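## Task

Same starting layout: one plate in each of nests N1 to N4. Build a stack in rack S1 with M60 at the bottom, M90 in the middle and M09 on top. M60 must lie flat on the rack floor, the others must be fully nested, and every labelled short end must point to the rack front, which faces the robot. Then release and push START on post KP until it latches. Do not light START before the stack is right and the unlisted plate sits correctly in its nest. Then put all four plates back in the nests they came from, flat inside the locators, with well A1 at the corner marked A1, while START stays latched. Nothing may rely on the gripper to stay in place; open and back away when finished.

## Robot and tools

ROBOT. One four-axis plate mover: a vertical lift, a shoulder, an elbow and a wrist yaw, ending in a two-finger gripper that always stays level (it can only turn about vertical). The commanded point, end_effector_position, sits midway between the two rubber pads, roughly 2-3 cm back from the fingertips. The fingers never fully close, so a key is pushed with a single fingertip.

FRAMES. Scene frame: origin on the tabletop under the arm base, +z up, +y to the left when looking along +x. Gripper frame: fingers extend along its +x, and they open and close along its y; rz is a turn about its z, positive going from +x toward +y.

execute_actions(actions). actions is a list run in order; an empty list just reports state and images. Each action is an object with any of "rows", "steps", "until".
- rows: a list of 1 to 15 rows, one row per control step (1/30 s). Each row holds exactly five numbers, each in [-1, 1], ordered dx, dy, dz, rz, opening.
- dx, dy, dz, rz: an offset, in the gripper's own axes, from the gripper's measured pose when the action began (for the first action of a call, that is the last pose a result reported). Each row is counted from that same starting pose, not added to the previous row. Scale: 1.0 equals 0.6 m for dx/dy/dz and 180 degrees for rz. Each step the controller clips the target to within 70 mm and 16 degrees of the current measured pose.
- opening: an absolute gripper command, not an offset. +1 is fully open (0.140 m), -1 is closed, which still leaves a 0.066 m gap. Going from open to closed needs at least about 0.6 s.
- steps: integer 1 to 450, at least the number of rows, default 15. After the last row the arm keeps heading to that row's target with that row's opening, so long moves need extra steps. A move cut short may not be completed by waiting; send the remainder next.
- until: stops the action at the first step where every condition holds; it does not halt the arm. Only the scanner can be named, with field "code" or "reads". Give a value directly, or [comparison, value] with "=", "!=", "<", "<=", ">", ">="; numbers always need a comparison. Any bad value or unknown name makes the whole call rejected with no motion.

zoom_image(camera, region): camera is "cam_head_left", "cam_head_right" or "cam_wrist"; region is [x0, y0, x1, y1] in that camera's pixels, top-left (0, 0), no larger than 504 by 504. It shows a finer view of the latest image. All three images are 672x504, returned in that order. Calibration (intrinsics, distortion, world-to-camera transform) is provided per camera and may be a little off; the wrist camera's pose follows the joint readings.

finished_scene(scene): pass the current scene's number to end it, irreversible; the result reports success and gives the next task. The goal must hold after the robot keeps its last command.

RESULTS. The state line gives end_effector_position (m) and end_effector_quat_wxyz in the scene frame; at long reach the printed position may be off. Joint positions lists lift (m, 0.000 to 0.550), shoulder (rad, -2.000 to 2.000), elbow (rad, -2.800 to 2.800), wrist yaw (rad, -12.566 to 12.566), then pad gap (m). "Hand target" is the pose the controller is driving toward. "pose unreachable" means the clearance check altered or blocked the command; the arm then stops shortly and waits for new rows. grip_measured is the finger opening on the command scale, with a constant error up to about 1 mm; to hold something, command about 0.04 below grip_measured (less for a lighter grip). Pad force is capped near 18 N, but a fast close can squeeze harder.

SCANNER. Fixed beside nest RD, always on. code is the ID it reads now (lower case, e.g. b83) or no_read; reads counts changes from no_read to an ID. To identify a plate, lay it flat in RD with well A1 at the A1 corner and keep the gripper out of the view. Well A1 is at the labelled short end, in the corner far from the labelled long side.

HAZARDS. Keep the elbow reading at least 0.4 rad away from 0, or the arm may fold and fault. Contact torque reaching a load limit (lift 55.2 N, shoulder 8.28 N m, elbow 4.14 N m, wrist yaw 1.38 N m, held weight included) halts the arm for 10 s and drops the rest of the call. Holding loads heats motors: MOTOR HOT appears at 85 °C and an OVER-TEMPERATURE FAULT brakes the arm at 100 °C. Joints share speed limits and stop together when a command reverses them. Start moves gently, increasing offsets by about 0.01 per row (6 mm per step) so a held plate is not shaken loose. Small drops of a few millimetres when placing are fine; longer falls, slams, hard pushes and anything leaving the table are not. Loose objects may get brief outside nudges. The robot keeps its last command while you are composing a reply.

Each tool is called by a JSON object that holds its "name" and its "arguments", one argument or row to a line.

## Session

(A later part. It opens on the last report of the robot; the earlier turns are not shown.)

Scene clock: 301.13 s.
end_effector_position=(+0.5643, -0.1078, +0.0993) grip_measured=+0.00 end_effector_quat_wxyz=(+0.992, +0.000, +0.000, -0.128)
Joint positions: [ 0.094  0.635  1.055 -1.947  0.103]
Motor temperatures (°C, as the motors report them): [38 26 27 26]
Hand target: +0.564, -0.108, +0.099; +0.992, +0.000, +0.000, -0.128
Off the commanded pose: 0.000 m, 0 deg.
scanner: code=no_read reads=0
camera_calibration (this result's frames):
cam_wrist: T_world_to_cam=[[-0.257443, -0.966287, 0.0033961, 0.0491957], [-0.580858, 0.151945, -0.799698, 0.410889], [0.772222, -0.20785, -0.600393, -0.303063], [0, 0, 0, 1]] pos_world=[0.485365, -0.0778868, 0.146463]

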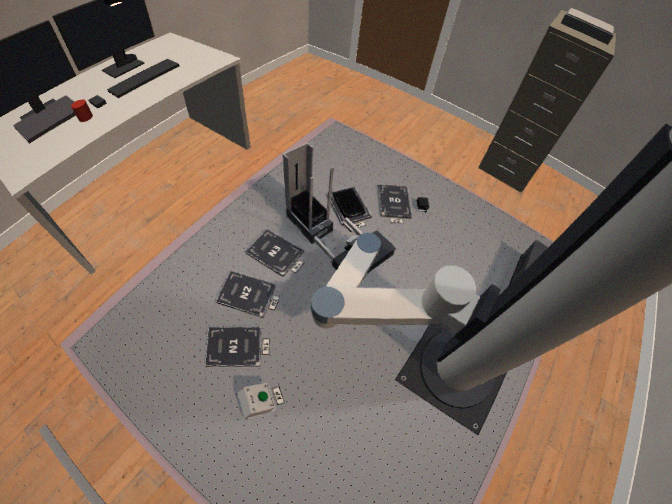

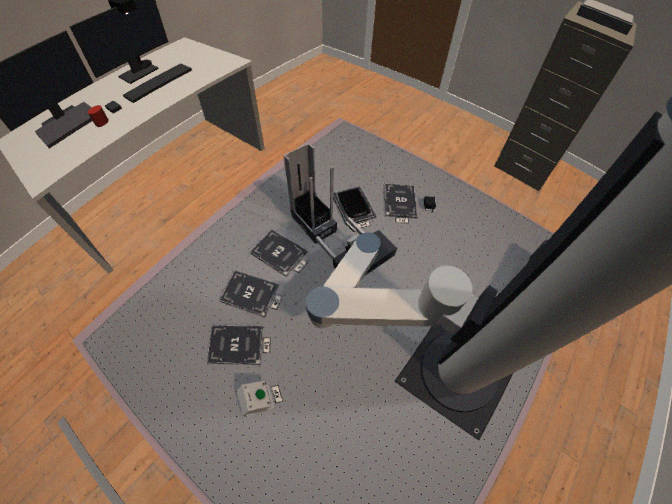

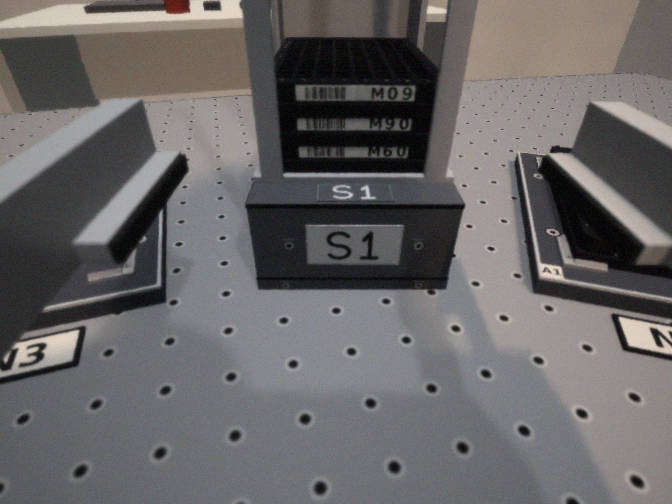

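{"name": "execute_actions", "arguments": {
  "actions": [
    {"rows":[[-0.4327,0.7011,0.06,0.02,0],[-0.4327,0.7011,0.06,0.04,0],[-0.4327,0.7011,0.06,0.06,0],[-0.4327,0.7011,0.06,0.08,0],[-0.4327,0.7011,0.06,0.1,0],[-0.4327,0.7011,0.06,0.12,0],[-0.4327,0.7011,0.06,0.14,0],[-0.4327,0.7011,0.06,0.16,0],[-0.4327,0.7011,0.06,0.4208,0]],"steps":54}
  ]
}}

{"name": "zoom_image", "arguments": {
  "camera": "cam_head_right",
  "region": [280,140,400,250]
}}

Scene clock: 311.30 s.
end_effector_position=(+0.4203, +0.3649, +0.1353) grip_measured=+0.00 end_effector_quat_wxyz=(+0.862, +0.000, +0.000, +0.507)
Joint positions: [ 0.13   1.789  1.224 -1.948  0.103]
Motor temperatures (°C, as the motors report them): [38 26 27 26]
Hand target: +0.420, +0.365, +0.135; +0.862, +0.000, +0.000, +0.508
Off the commanded pose: 0.000 m, 0 deg.
scanner: code=no_read reads=0
camera_calibration (this result's frames):
cam_wrist: T_world_to_cam=[[0.873017, -0.487678, 0.0033961, -0.180952], [-0.290431, -0.525484, -0.799698, 0.409375], [0.39178, 0.697163, -0.600393, -0.242389], [0, 0, 0, 1]] pos_world=[0.371833, 0.295859, 0.182462]

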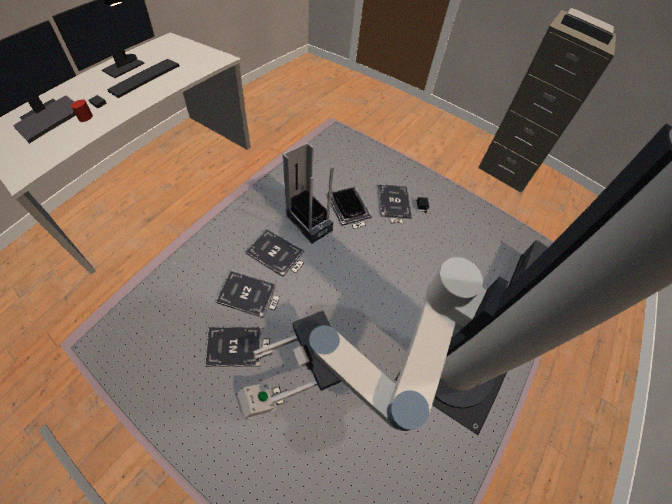

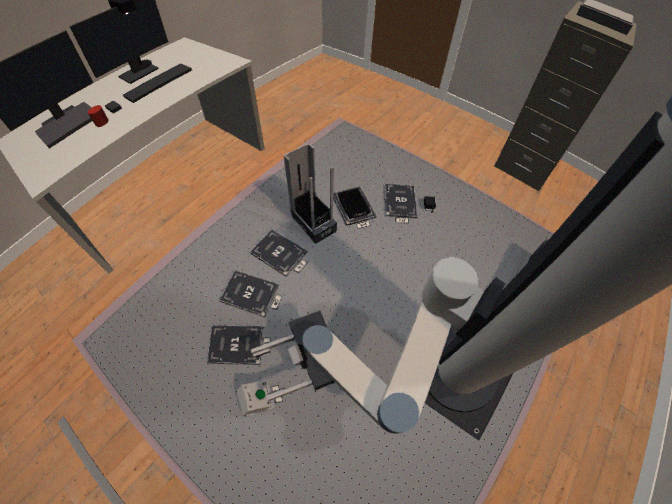

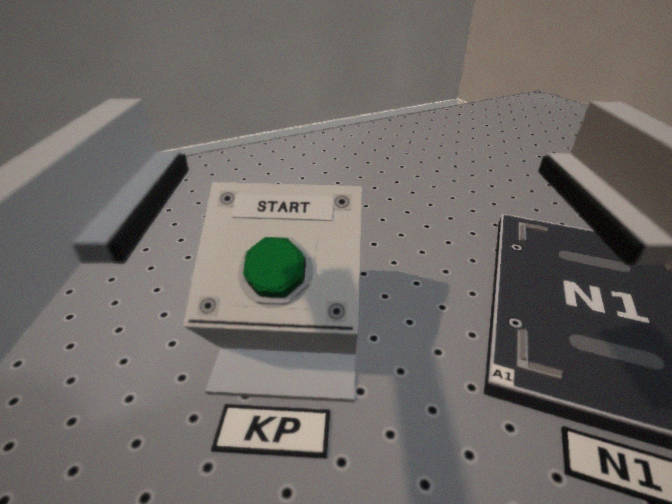

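Region (280, 140, 400, 250) of cam_head_right's 672x504 image, scaled by 4.200, with more detail than that image has; it fills the top 462 rows of this view, and the rest is white.

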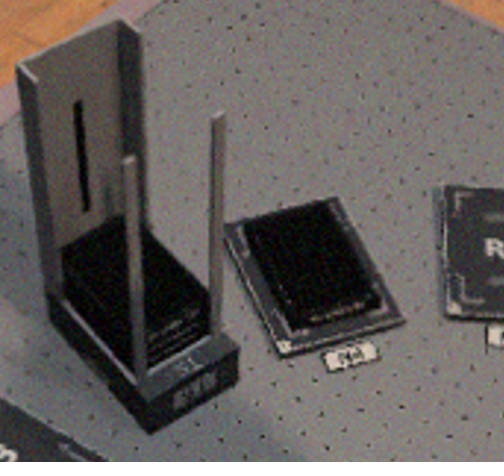

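{"name": "execute_actions", "arguments": {
  "actions": [
    {"rows":[[0.0387,-0.039,-0.067,0,0]],"steps":14}
  ]
}}

Scene clock: 324.03 s.
end_effector_position=(+0.4521, +0.3738, +0.0950) grip_measured=+0.00 end_effector_quat_wxyz=(+0.862, +0.000, +0.000, +0.507)
Joint positions: [ 0.09   1.675  1.353 -1.964  0.103]
Motor temperatures (°C, as the motors report them): [38 26 27 26]
Hand target: +0.452, +0.374, +0.095; +0.862, +0.000, +0.000, +0.507
Off the commanded pose: 0.000 m, 0 deg.
scanner: code=no_read reads=0
camera_calibration (this result's frames):
cam_wrist: T_world_to_cam=[[0.872994, -0.48772, 0.0033961, -0.204217], [-0.290456, -0.52547, -0.799698, 0.391111], [0.391813, 0.697145, -0.600393, -0.285231], [0, 0, 0, 1]] pos_world=[0.403637, 0.304764, 0.142213]

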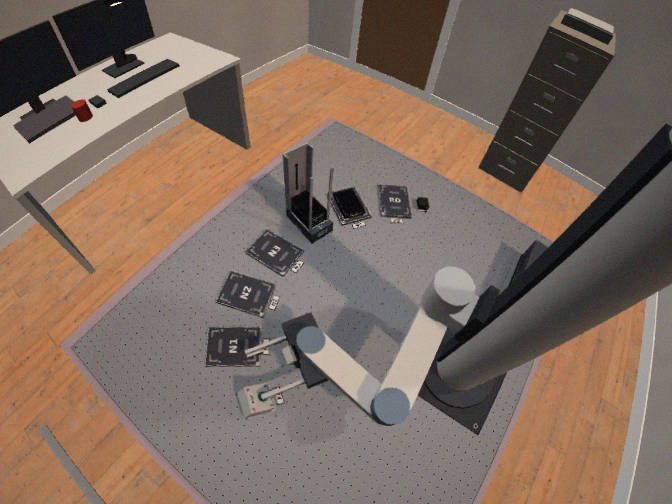

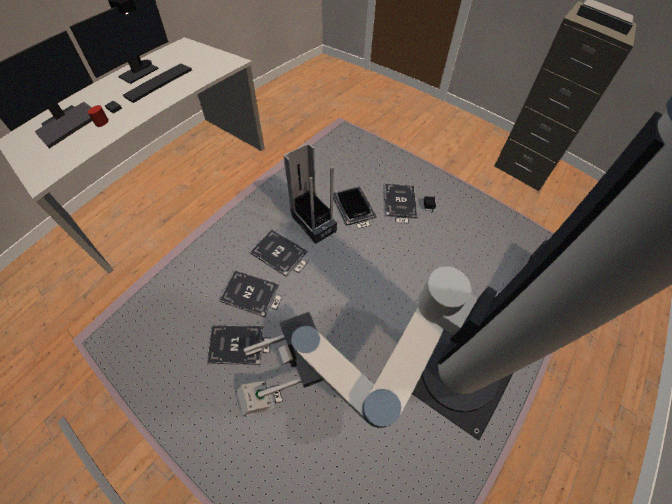

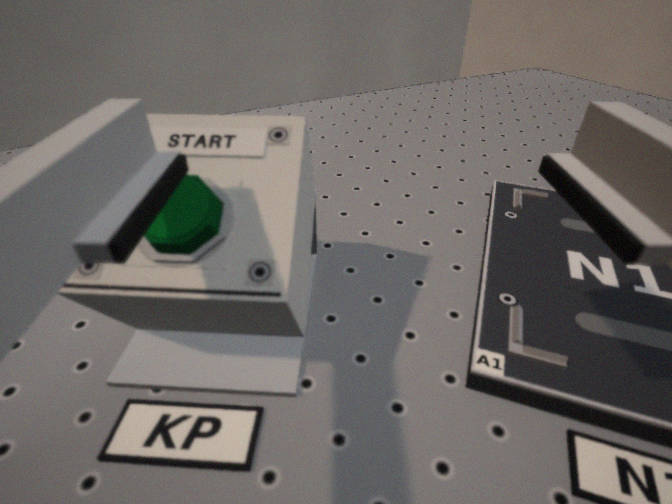

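{"name": "execute_actions", "arguments": {
  "actions": [
    {"rows":[[0.001,0,-0.005,0,0],[0.001,0,-0.01,0,0],[0.001,0,-0.013,0,0],[0.001,0,-0.015,0,0],[0.001,0,-0.016,0,0],[0.001,0,-0.017,0,0],[0.0014,0,-0.018,0,0],[0.0018,0,-0.019,0,0],[0.0022,0,-0.02,0,0],[0.0026,0,-0.021,0,0],[0.003,0,-0.022,0,0],[0.0032,0,-0.023,0,0]],"steps":16}
  ]
}}

Scene clock: 341.53 s.
end_effector_position=(+0.4530, +0.3754, +0.0814) grip_measured=+0.00 end_effector_quat_wxyz=(+0.862, +0.000, +0.000, +0.508)
Joint positions: [ 0.076  1.673  1.362 -1.97   0.103]
Motor temperatures (°C, as the motors report them): [38 26 27 26]
Hand target: +0.453, +0.376, +0.081; +0.862, +0.000, +0.000, +0.507
Off the commanded pose: 0.000 m, 0 deg.
scanner: code=no_read reads=0
camera_calibration (this result's frames):
cam_wrist: T_world_to_cam=[[0.873112, -0.487508, 0.0033961, -0.204269], [-0.290329, -0.52554, -0.799698, 0.381286], [0.391644, 0.69724, -0.600393, -0.294794], [0, 0, 0, 1]] pos_world=[0.404502, 0.30634, 0.128615]

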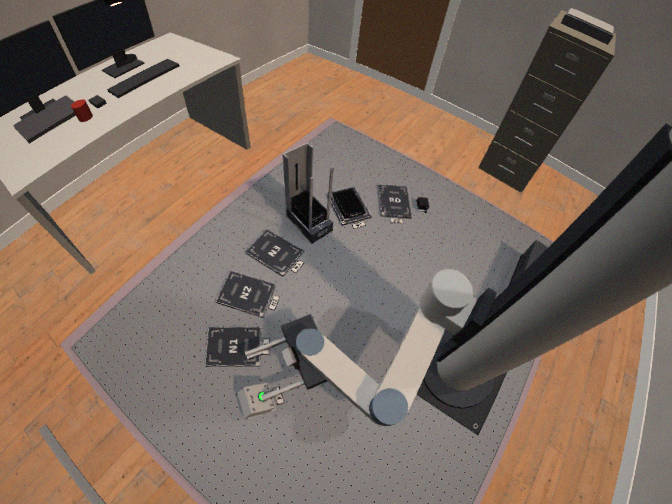

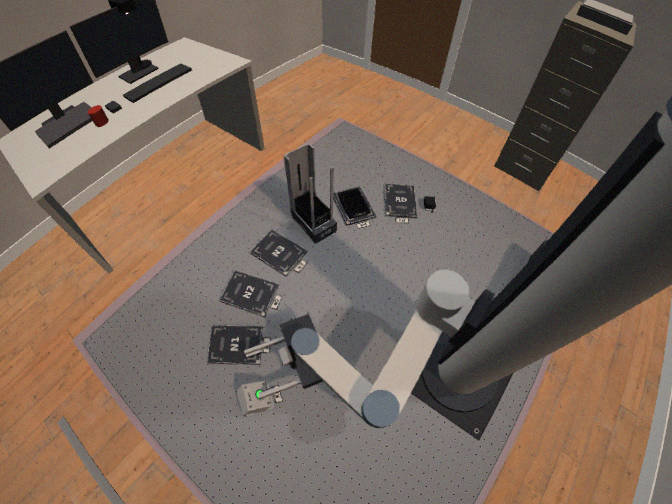

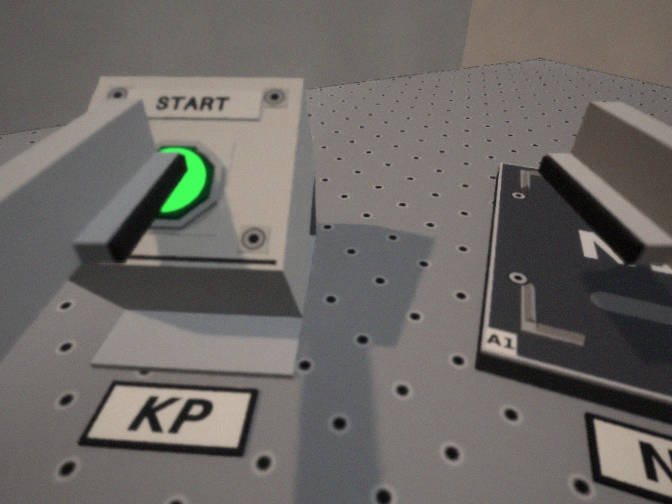

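{"name": "execute_actions", "arguments": {
  "actions": [
    {"rows":[[0.0003,0,-0.0008,0,0],[0.0005,0,-0.0013,0,0],[0.0007,0,-0.0018,0,0]],"steps":7}
  ]
}}

{"name": "execute_actions", "arguments": {
  "actions": [
    {"rows":[[0,0,0.002,0,0],[-0.001,0,0.005,0,0],[-0.002,0,0.01,0,0],[-0.004,0,0.03,0,0]],"steps":11}
  ]
}}

Scene clock: 348.30 s.
end_effector_position=(+0.4531, +0.3757, +0.0806) grip_measured=+0.00 end_effector_quat_wxyz=(+0.862, +0.000, +0.000, +0.508)
Joint positions: [ 0.076  1.672  1.363 -1.971  0.103]
Motor temperatures (°C, as the motors report them): [38 26 27 26]
Hand target: +0.453, +0.376, +0.080; +0.862, +0.000, +0.000, +0.508
Off the commanded pose: 0.000 m, 0 deg.
scanner: code=no_read reads=0
camera_calibration (this result's frames):
cam_wrist: T_world_to_cam=[[0.873152, -0.487436, 0.0033961, -0.204318], [-0.290285, -0.525564, -0.799698, 0.380794], [0.391587, 0.697272, -0.600393, -0.295498], [0, 0, 0, 1]] pos_world=[0.404652, 0.306582, 0.127799]

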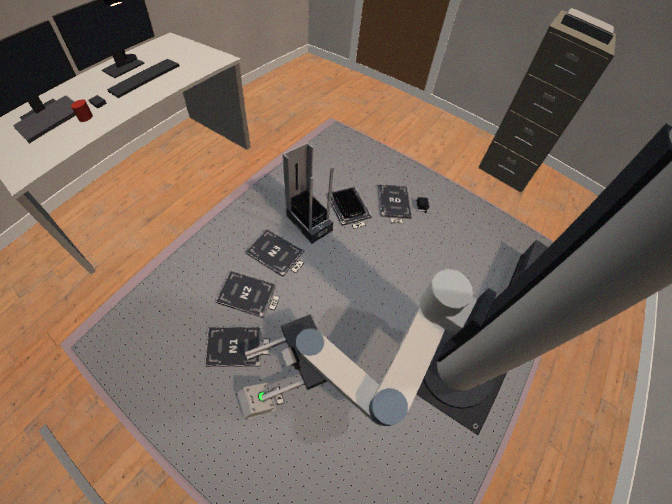

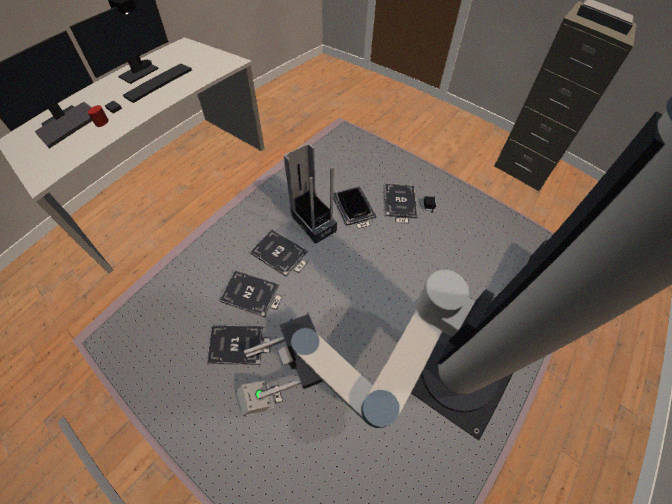

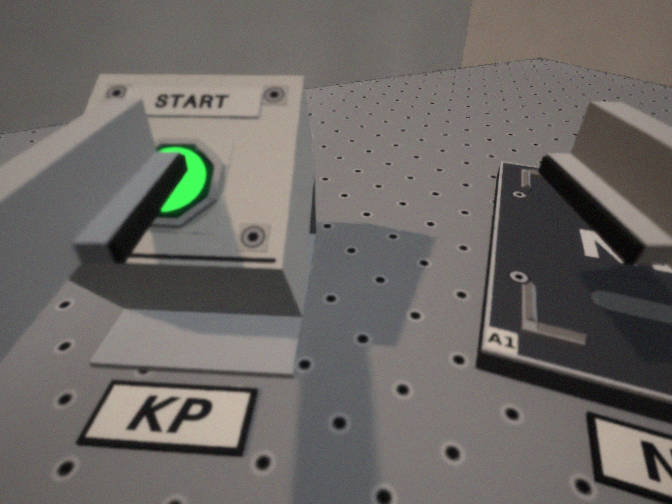

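Scene clock: 348.67 s.
end_effector_position=(+0.4521, +0.3735, +0.0987) grip_measured=+0.00 end_effector_quat_wxyz=(+0.862, +0.000, +0.000, +0.507)
Joint positions: [ 0.094  1.676  1.352 -1.963  0.103]
Motor temperatures (°C, as the motors report them): [38 26 27 26]
Hand target: +0.452, +0.374, +0.099; +0.862, +0.000, +0.000, +0.508
Off the commanded pose: 0.000 m, 0 deg.
scanner: code=no_read reads=0
camera_calibration (this result's frames):
cam_wrist: T_world_to_cam=[[0.872992, -0.487723, 0.0033961, -0.204309], [-0.290458, -0.525469, -0.799698, 0.393845], [0.391816, 0.697143, -0.600393, -0.282802], [0, 0, 0, 1]] pos_world=[0.403562, 0.30446, 0.145858]

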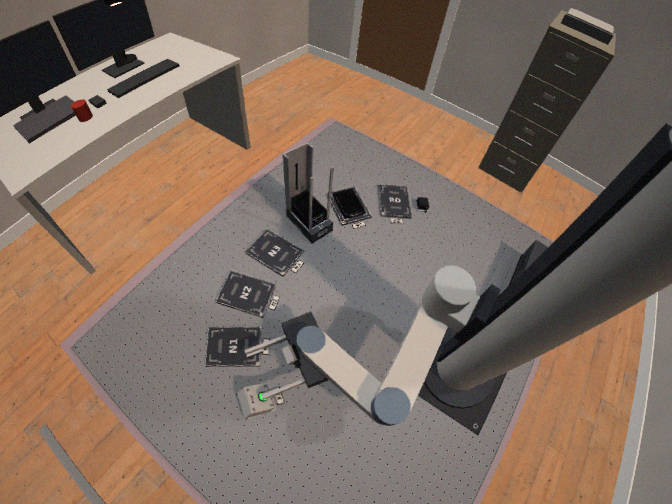

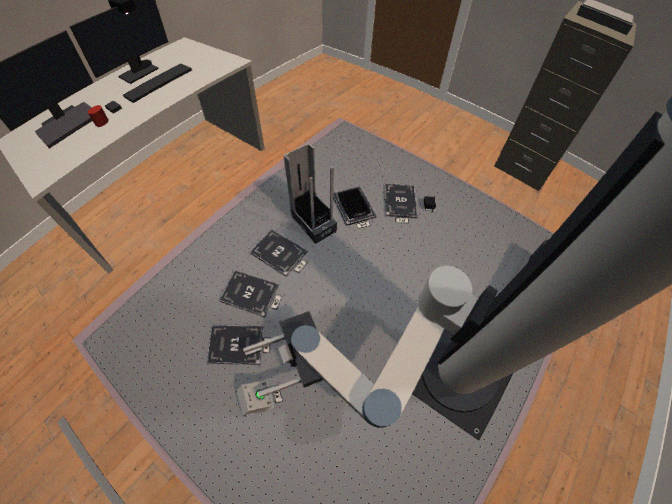

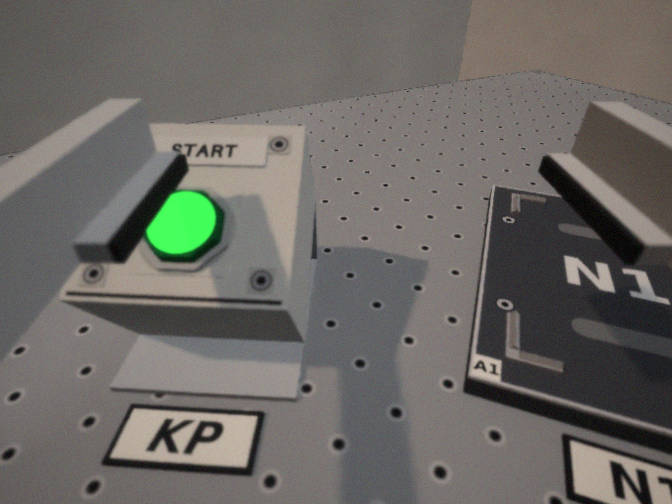

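{"name": "execute_actions", "arguments": {
  "actions": [
    {"rows":[[-0.6106,-0.5528,0,0,0],[-0.6106,-0.5528,0,0,0],[-0.6106,-0.5528,0,0,0],[-0.6106,-0.5528,0,0,0],[-0.6106,-0.5528,0,-0.01,0],[-0.6106,-0.5528,0,-0.02,0],[-0.6106,-0.5528,0,-0.03,0],[-0.6106,-0.5528,0,-0.04,0],[-0.6106,-0.5528,0,-0.05,0],[-0.6106,-0.5528,0,-0.06,0],[-0.6106,-0.5528,0,-0.07,0],[-0.6106,-0.5528,0,-0.08,0],[-0.6106,-0.5528,0,-0.09,0],[-0.6106,-0.5528,0,-0.1,0],[-0.6106,-0.5528,0,-0.4205,0]],"steps":52}
  ]
}}

Scene clock: 361.33 s.
end_effector_position=(+0.5644, -0.1077, +0.0986) grip_measured=+0.00 end_effector_quat_wxyz=(+0.992, +0.000, +0.000, -0.128)
Joint positions: [ 0.094  0.635  1.055 -1.947  0.103]
Motor temperatures (°C, as the motors report them): [38 26 27 26]
Hand target: +0.564, -0.108, +0.099; +0.992, +0.000, +0.000, -0.128
Off the commanded pose: 0.000 m, 0 deg.
scanner: code=no_read reads=0
camera_calibration (this result's frames):
cam_wrist: T_world_to_cam=[[-0.25669, -0.966488, 0.0033961, 0.0489106], [-0.580976, 0.151492, -0.799698, 0.410445], [0.772384, -0.207247, -0.600393, -0.303524], [0, 0, 0, 1]] pos_world=[0.485451, -0.0778121, 0.145832]

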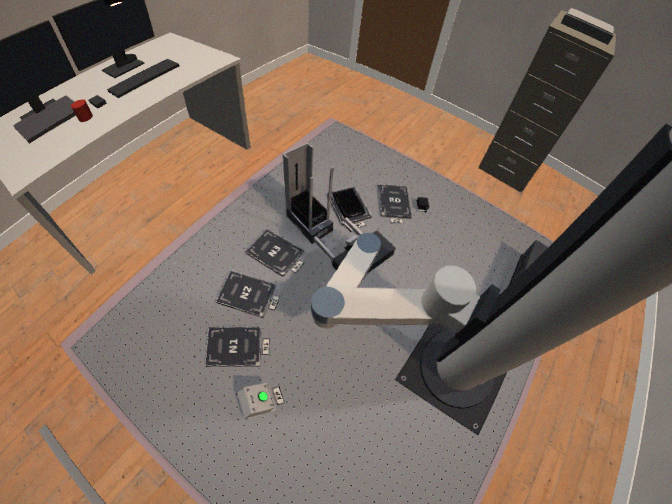

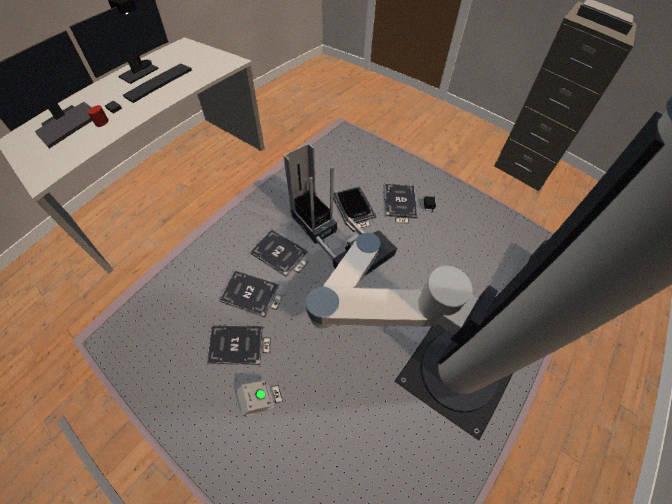

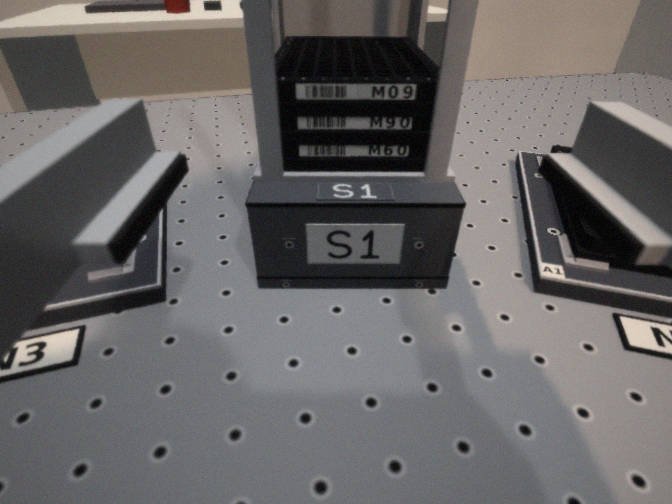

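{"name": "execute_actions", "arguments": {
  "actions": [
    {"rows":[[0.02,0,0,0,0],[0.05,0,0,0,0],[0.25,-0.0002,0.0002,0,0]],"steps":22},
    {"rows":[[0,0,0,0,-0.2],[0,0,0,0,-0.3],[0,0,0,0,-0.35],[0,0,0,0,-0.4],[0,0,0,0,-0.43],[0,0,0,0,-0.46],[0,0,0,0,-0.48],[0,0,0,0,-0.5],[0,0,0,0,-0.52],[0,0,0,0,-0.55],[0,0,0,0,-0.57]],"steps":13}
  ]
}}

Scene clock: 370.53 s.
end_effector_position=(+0.7094, -0.1460, +0.0987) grip_measured=-0.51 end_effector_quat_wxyz=(+0.992, +0.000, +0.000, -0.128)
Joint positions: [ 0.094  0.323  1.837 -2.417  0.084]
Motor temperatures (°C, as the motors report them): [38 26 27 26]
Hand target: +0.709, -0.146, +0.099; +0.992, +0.000, +0.000, -0.128
Off the commanded pose: 0.000 m, 0 deg.
scanner: code=no_read reads=0
camera_calibration (this result's frames):
cam_wrist: T_world_to_cam=[[-0.256614, -0.966508, 0.0033961, 0.0491251], [-0.580988, 0.151446, -0.799698, 0.50058], [0.7724, -0.207187, -0.600393, -0.42344], [0, 0, 0, 1]] pos_world=[0.630502, -0.116062, 0.145916]

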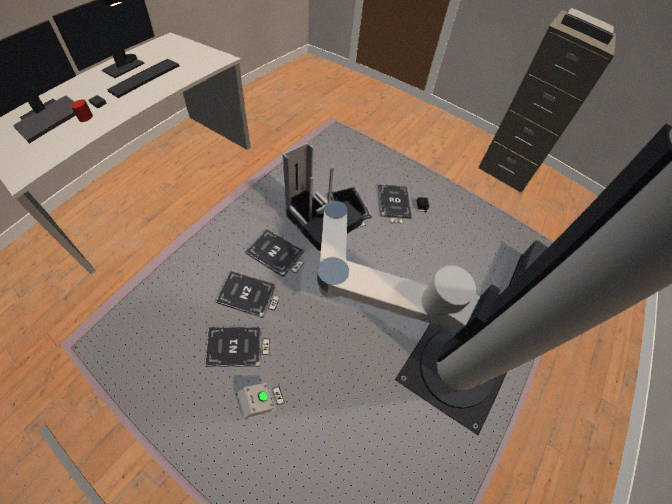

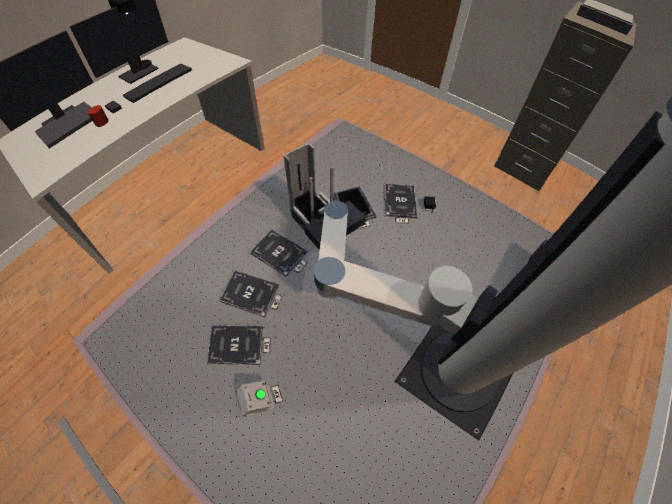

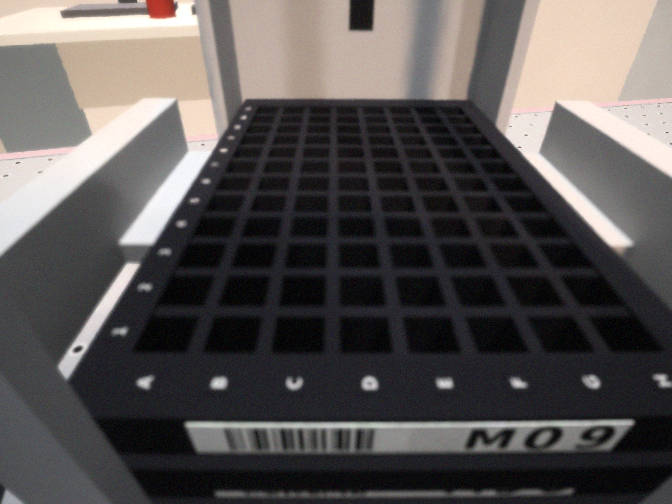

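{"name": "execute_actions", "arguments": {
  "actions": [
    {"rows":[[0,0,0.003,0,-0.57],[0,0,0.008,0,-0.57],[0,0,0.016,0,-0.57],[0,0,0.03,0,-0.57],[0,0,0.05,0,-0.57],[0,0,0.075,0,-0.57],[0,0,0.3905,0,-0.57]],"steps":31},
    {"rows":[[-0.005,0.02,0,0.007,-0.57],[-0.012,0.05,0,0.017,-0.57],[-0.0701,0.2875,0,0.035,-0.57],[-0.0701,0.2875,0,0.05,-0.57],[-0.0701,0.2875,0,0.065,-0.57],[-0.0701,0.2875,0,0.1043,-0.57]],"steps":24},
    {"rows":[[0,0,-0.02,0,-0.57],[0,0,-0.05,0,-0.57],[0,0,-0.4817,0,-0.57]],"steps":33}
  ]
}}

Scene clock: 382.90 s.
end_effector_position=(+0.7125, +0.0318, +0.0439) grip_measured=-0.51 end_effector_quat_wxyz=(+0.999, +0.000, +0.000, +0.036)
Joint positions: [ 0.039  0.69   1.741 -2.359  0.084]
Motor temperatures (°C, as the motors report them): [38 26 27 26]
Hand target: +0.713, +0.032, +0.044; +0.999, +0.000, +0.000, +0.036
Off the commanded pose: 0.000 m, 0 deg.
scanner: code=no_read reads=0
camera_calibration (this result's frames):
cam_wrist: T_world_to_cam=[[0.0687463, -0.997628, 0.0033961, -0.00896021], [-0.598789, -0.0439848, -0.799698, 0.450534], [0.797951, 0.0529428, -0.600393, -0.44837], [0, 0, 0, 1]] pos_world=[0.628168, 0.0346156, 0.0911237]

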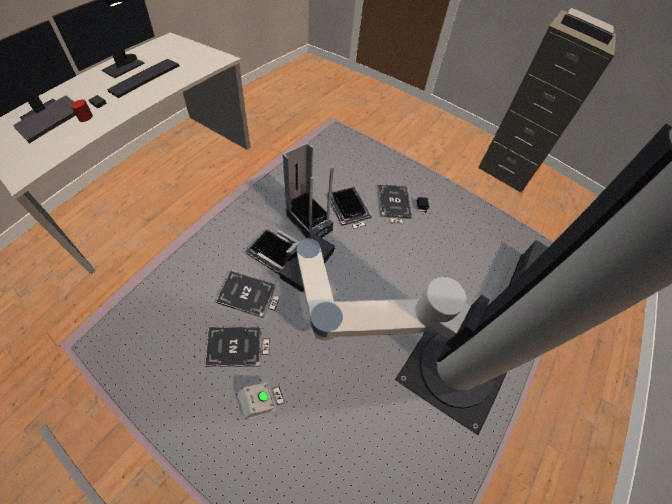

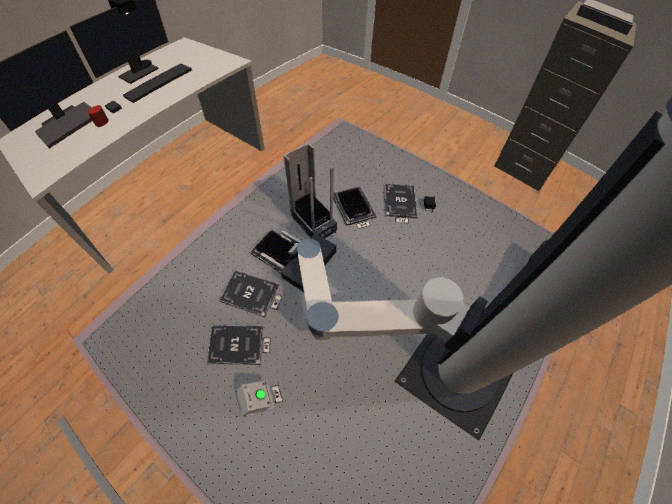

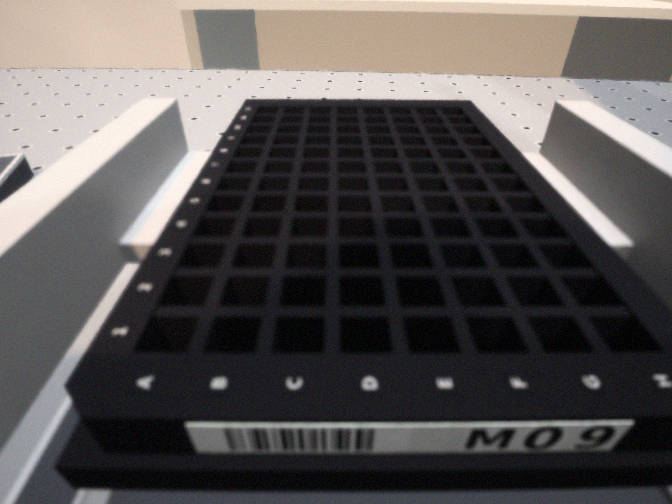

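{"name": "execute_actions", "arguments": {
  "actions": [
    {"rows":[[0,-0.0004,-0.003,-0.0002,-0.57],[0,-0.0004,-0.006,-0.0002,-0.57],[0,-0.0004,-0.008,-0.0002,-0.57],[0,-0.0004,-0.01,-0.0002,-0.57],[0,-0.0004,-0.012,-0.0002,-0.57],[0,-0.0004,-0.014,-0.0002,-0.57],[0,-0.0004,-0.016,-0.0002,-0.57],[0,-0.0004,-0.0175,-0.0002,-0.57],[0,-0.0004,-0.0185,-0.0002,-0.57]],"steps":13},
    {"rows":[[0,0,0,0,-0.52],[0,0,0,0,-0.5],[0,0,0,0,-0.48],[0,0,0,0,-0.4],[0,0,0,0,0]],"steps":10}
  ]
}}

Scene clock: 393.33 s.
end_effector_position=(+0.7125, +0.0316, +0.0328) grip_measured=+0.00 end_effector_quat_wxyz=(+0.999, +0.000, +0.000, +0.036)
Joint positions: [ 0.028  0.69   1.741 -2.359  0.103]
Motor temperatures (°C, as the motors report them): [38 26 27 26]
Hand target: +0.713, +0.032, +0.033; +0.999, +0.000, +0.000, +0.036
Off the commanded pose: 0.000 m, 0 deg.
scanner: code=no_read reads=0
camera_calibration (this result's frames):
cam_wrist: T_world_to_cam=[[0.0684203, -0.997651, 0.0033961, -0.00883809], [-0.598804, -0.0437891, -0.799698, 0.441611], [0.797968, 0.052682, -0.600393, -0.455074], [0, 0, 0, 1]] pos_world=[0.628178, 0.0344946, 0.0799622]

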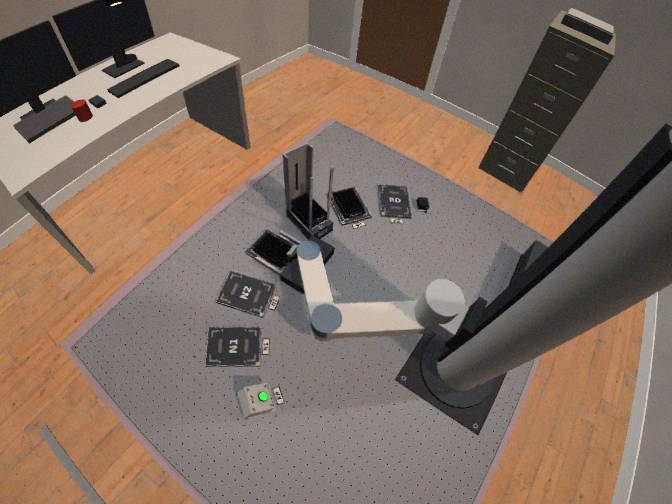

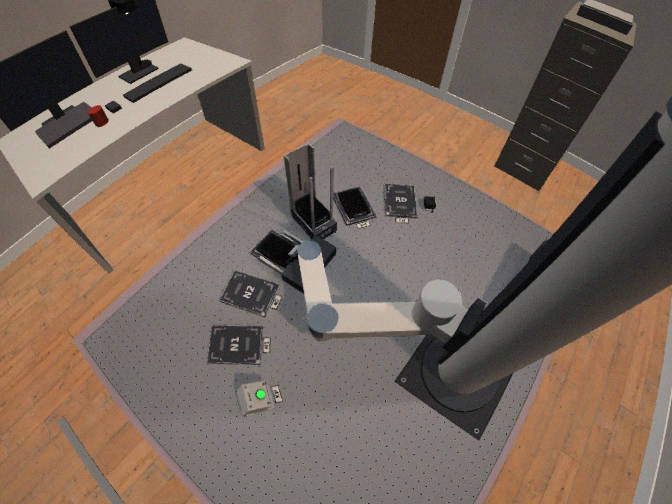

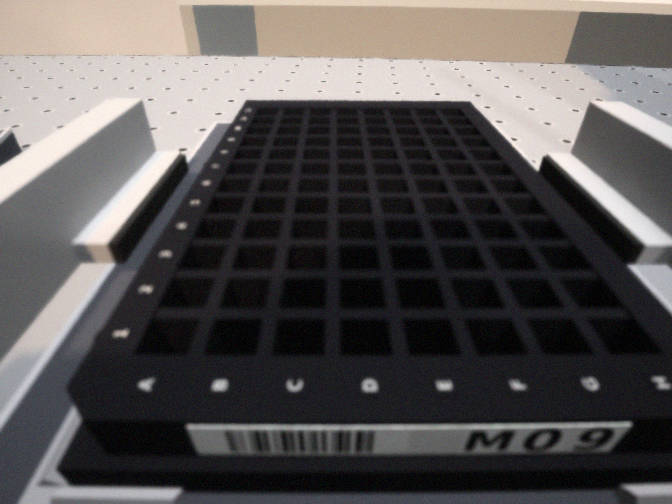

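{"name": "execute_actions", "arguments": {
  "actions": [
    {"rows":[[0,0,0.03,0,0],[0,0,0.05,0,0],[-0.01,0,0.07,0,0],[-0.2,0,0.0882,0,0]],"steps":21},
    {"rows":[[-0.0628,-0.2141,0,-0.1045,0]],"steps":21},
    {"rows":[[0.02,0,0,0,0],[0.05,0,0,0,0],[0.25,0,0,0,0]],"steps":21}
  ]
}}

Scene clock: 404.30 s.
end_effector_position=(+0.7092, -0.1463, +0.0858) grip_measured=+0.00 end_effector_quat_wxyz=(+0.992, +0.000, +0.000, -0.129)
Joint positions: [ 0.081  0.323  1.837 -2.418  0.103]
Motor temperatures (°C, as the motors report them): [38 26 27 26]
Hand target: +0.709, -0.146, +0.086; +0.992, +0.000, +0.000, -0.129
Off the commanded pose: 0.000 m, 0 deg.
scanner: code=no_read reads=0
camera_calibration (this result's frames):
cam_wrist: T_world_to_cam=[[-0.257895, -0.966167, 0.0033961, 0.0497502], [-0.580787, 0.152216, -0.799698, 0.490091], [0.772125, -0.20821, -0.600393, -0.43108], [0, 0, 0, 1]] pos_world=[0.630316, -0.116288, 0.132938]

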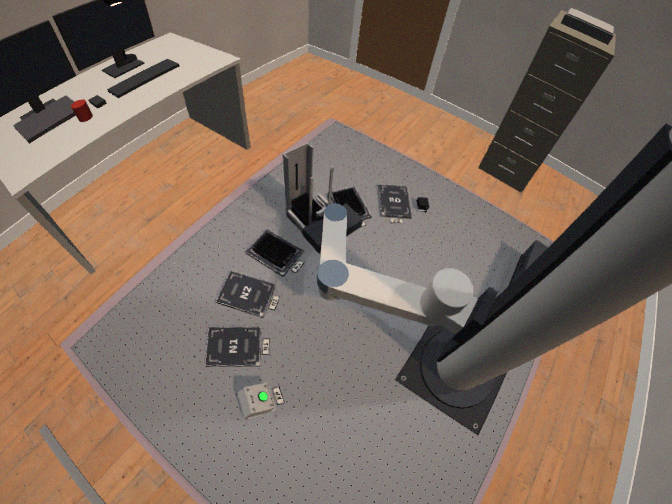

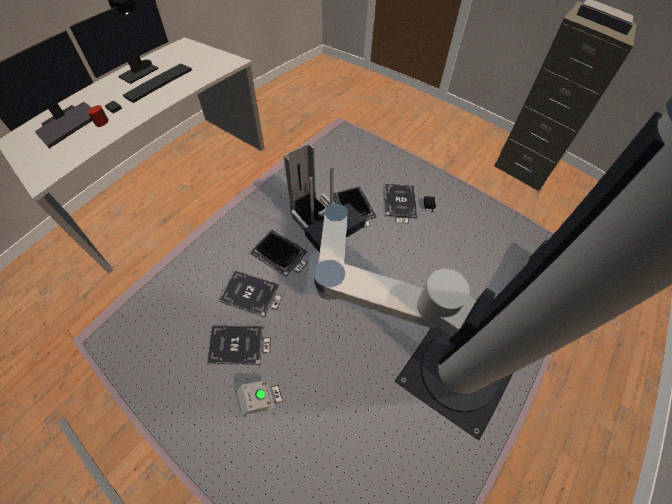

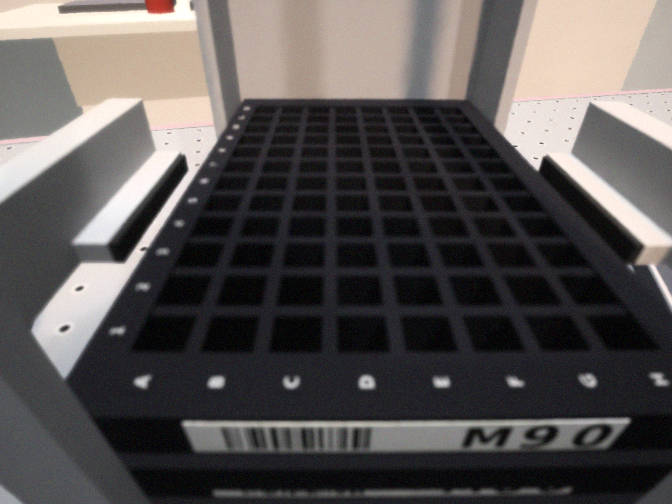

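{"name": "execute_actions", "arguments": {
  "actions": [
    {"rows":[[0.0003,0.0008,0,0.0003,-0.2],[0.0003,0.0008,0,0.0003,-0.3],[0.0003,0.0008,0,0.0003,-0.35],[0.0003,0.0008,0,0.0003,-0.4],[0.0003,0.0008,0,0.0003,-0.43],[0.0003,0.0008,0,0.0003,-0.46],[0.0003,0.0008,0,0.0003,-0.48],[0.0003,0.0008,0,0.0003,-0.5],[0.0003,0.0008,0,0.0003,-0.52],[0.0003,0.0008,0,0.0003,-0.55],[0.0003,0.0008,0,0.0003,-0.57]],"steps":14},
    {"rows":[[0,0,0.003,0,-0.57],[0,0,0.008,0,-0.57],[0,0,0.016,0,-0.57],[0,0,0.03,0,-0.57],[0,0,0.05,0,-0.57],[0,0,0.075,0,-0.57],[0,0,0.412,0,-0.57]],"steps":32},
    {"rows":[[-0.006,0.02,0,0,-0.57],[-0.015,0.05,0,0,-0.57],[-0.0981,0.3115,0,0,-0.57]],"steps":25},
    {"rows":[[-0.01,0.015,-0.015,0.005,-0.57],[-0.03,0.045,-0.045,0.01,-0.57],[-0.3114,0.4555,-0.4817,0.02,-0.57],[-0.3114,0.4555,-0.4817,0.03,-0.57],[-0.3114,0.4555,-0.4817,0.04,-0.57],[-0.3114,0.4555,-0.4817,0.05,-0.57],[-0.3114,0.4555,-0.4817,0.06,-0.57],[-0.3114,0.4555,-0.4817,0.07,-0.57],[-0.3114,0.4555,-0.4817,0.08,-0.57],[-0.3114,0.4555,-0.4817,0.09,-0.57],[-0.3114,0.4555,-0.4817,0.1,-0.57],[-0.3114,0.4555,-0.4817,0.12,-0.57],[-0.3114,0.4555,-0.4817,0.14,-0.57],[-0.3114,0.4555,-0.4817,0.16,-0.57],[-0.3114,0.4555,-0.4817,0.3037,-0.57]],"steps":45}
  ]
}}

Scene clock: 440.47 s.
end_effector_position=(+0.5885, +0.3619, +0.0439) grip_measured=-0.50 end_effector_quat_wxyz=(+0.940, +0.000, +0.000, +0.342)
Joint positions: [ 0.039  1.332  1.809 -2.442  0.084]
Motor temperatures (°C, as the motors report them): [38 26 27 26]
Hand target: +0.589, +0.362, +0.044; +0.940, +0.000, +0.000, +0.342
Off the commanded pose: 0.000 m, 0 deg.
scanner: code=no_read reads=0
camera_calibration (this result's frames):
cam_wrist: T_world_to_cam=[[0.640571, -0.767891, 0.0033961, -0.09077], [-0.459302, -0.386685, -0.799698, 0.432668], [0.615394, 0.510704, -0.600393, -0.425096], [0, 0, 0, 1]] pos_world=[0.518471, 0.314702, 0.0910872]

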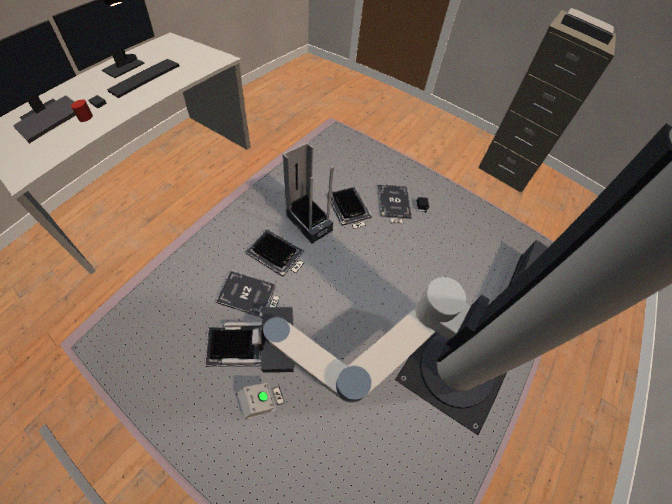

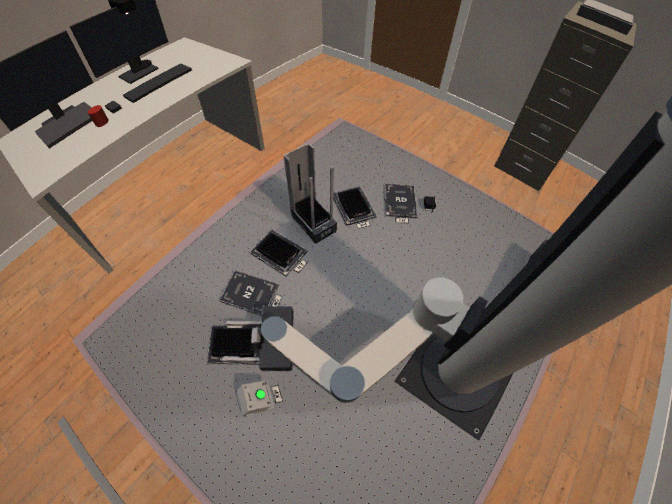

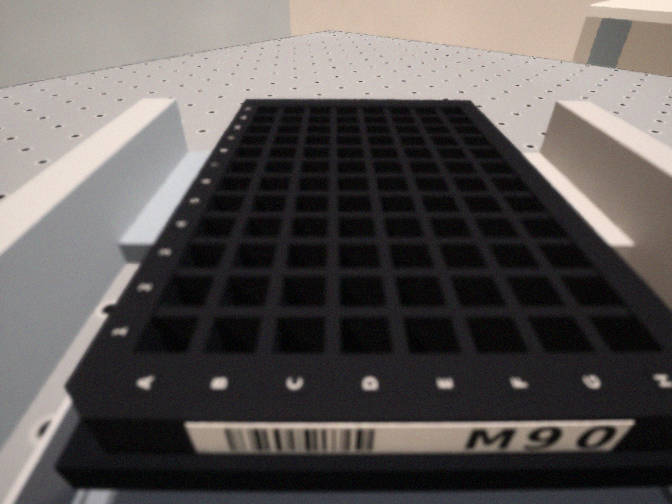

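{"name": "execute_actions", "arguments": {
  "actions": [
    {"rows":[[0,-0.0006,-0.003,-0.0003,-0.57],[0,-0.0006,-0.006,-0.0003,-0.57],[0,-0.0006,-0.008,-0.0003,-0.57],[0,-0.0006,-0.01,-0.0003,-0.57],[0,-0.0006,-0.012,-0.0003,-0.57],[0,-0.0006,-0.014,-0.0003,-0.57],[0,-0.0006,-0.016,-0.0003,-0.57],[0,-0.0006,-0.0175,-0.0003,-0.57],[0,-0.0006,-0.0185,-0.0003,-0.57]],"steps":13},
    {"rows":[[0,0,0,0,-0.52],[0,0,0,0,-0.5],[0,0,0,0,-0.48],[0,0,0,0,-0.4],[0,0,0,0,0]],"steps":10}
  ]
}}

Scene clock: 456.47 s.
end_effector_position=(+0.5886, +0.3617, +0.0327) grip_measured=+0.00 end_effector_quat_wxyz=(+0.940, +0.000, +0.000, +0.342)
Joint positions: [ 0.028  1.332  1.809 -2.443  0.103]
Motor temperatures (°C, as the motors report them): [38 26 27 26]
Hand target: +0.589, +0.362, +0.033; +0.940, +0.000, +0.000, +0.342
Off the commanded pose: 0.000 m, 0 deg.
scanner: code=no_read reads=0
camera_calibration (this result's frames):
cam_wrist: T_world_to_cam=[[0.640177, -0.76822, 0.0033961, -0.0905893], [-0.4595, -0.386449, -0.799698, 0.423773], [0.615656, 0.510388, -0.600393, -0.431839], [0, 0, 0, 1]] pos_world=[0.518581, 0.31458, 0.0799251]

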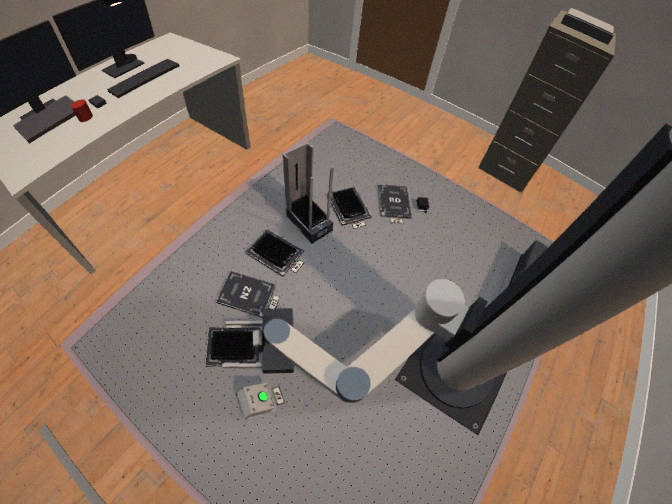

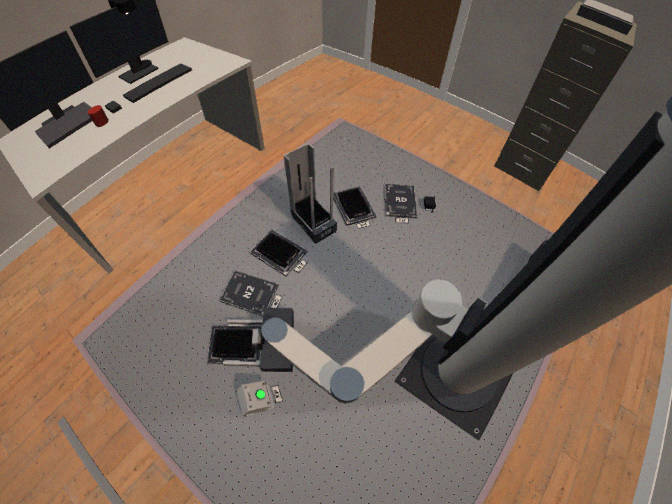

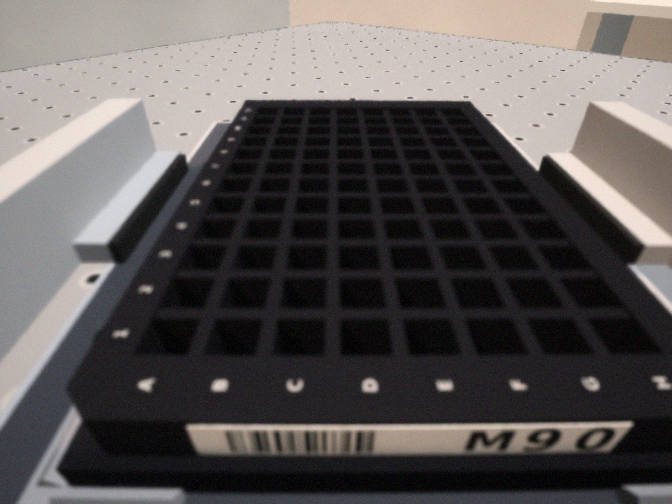

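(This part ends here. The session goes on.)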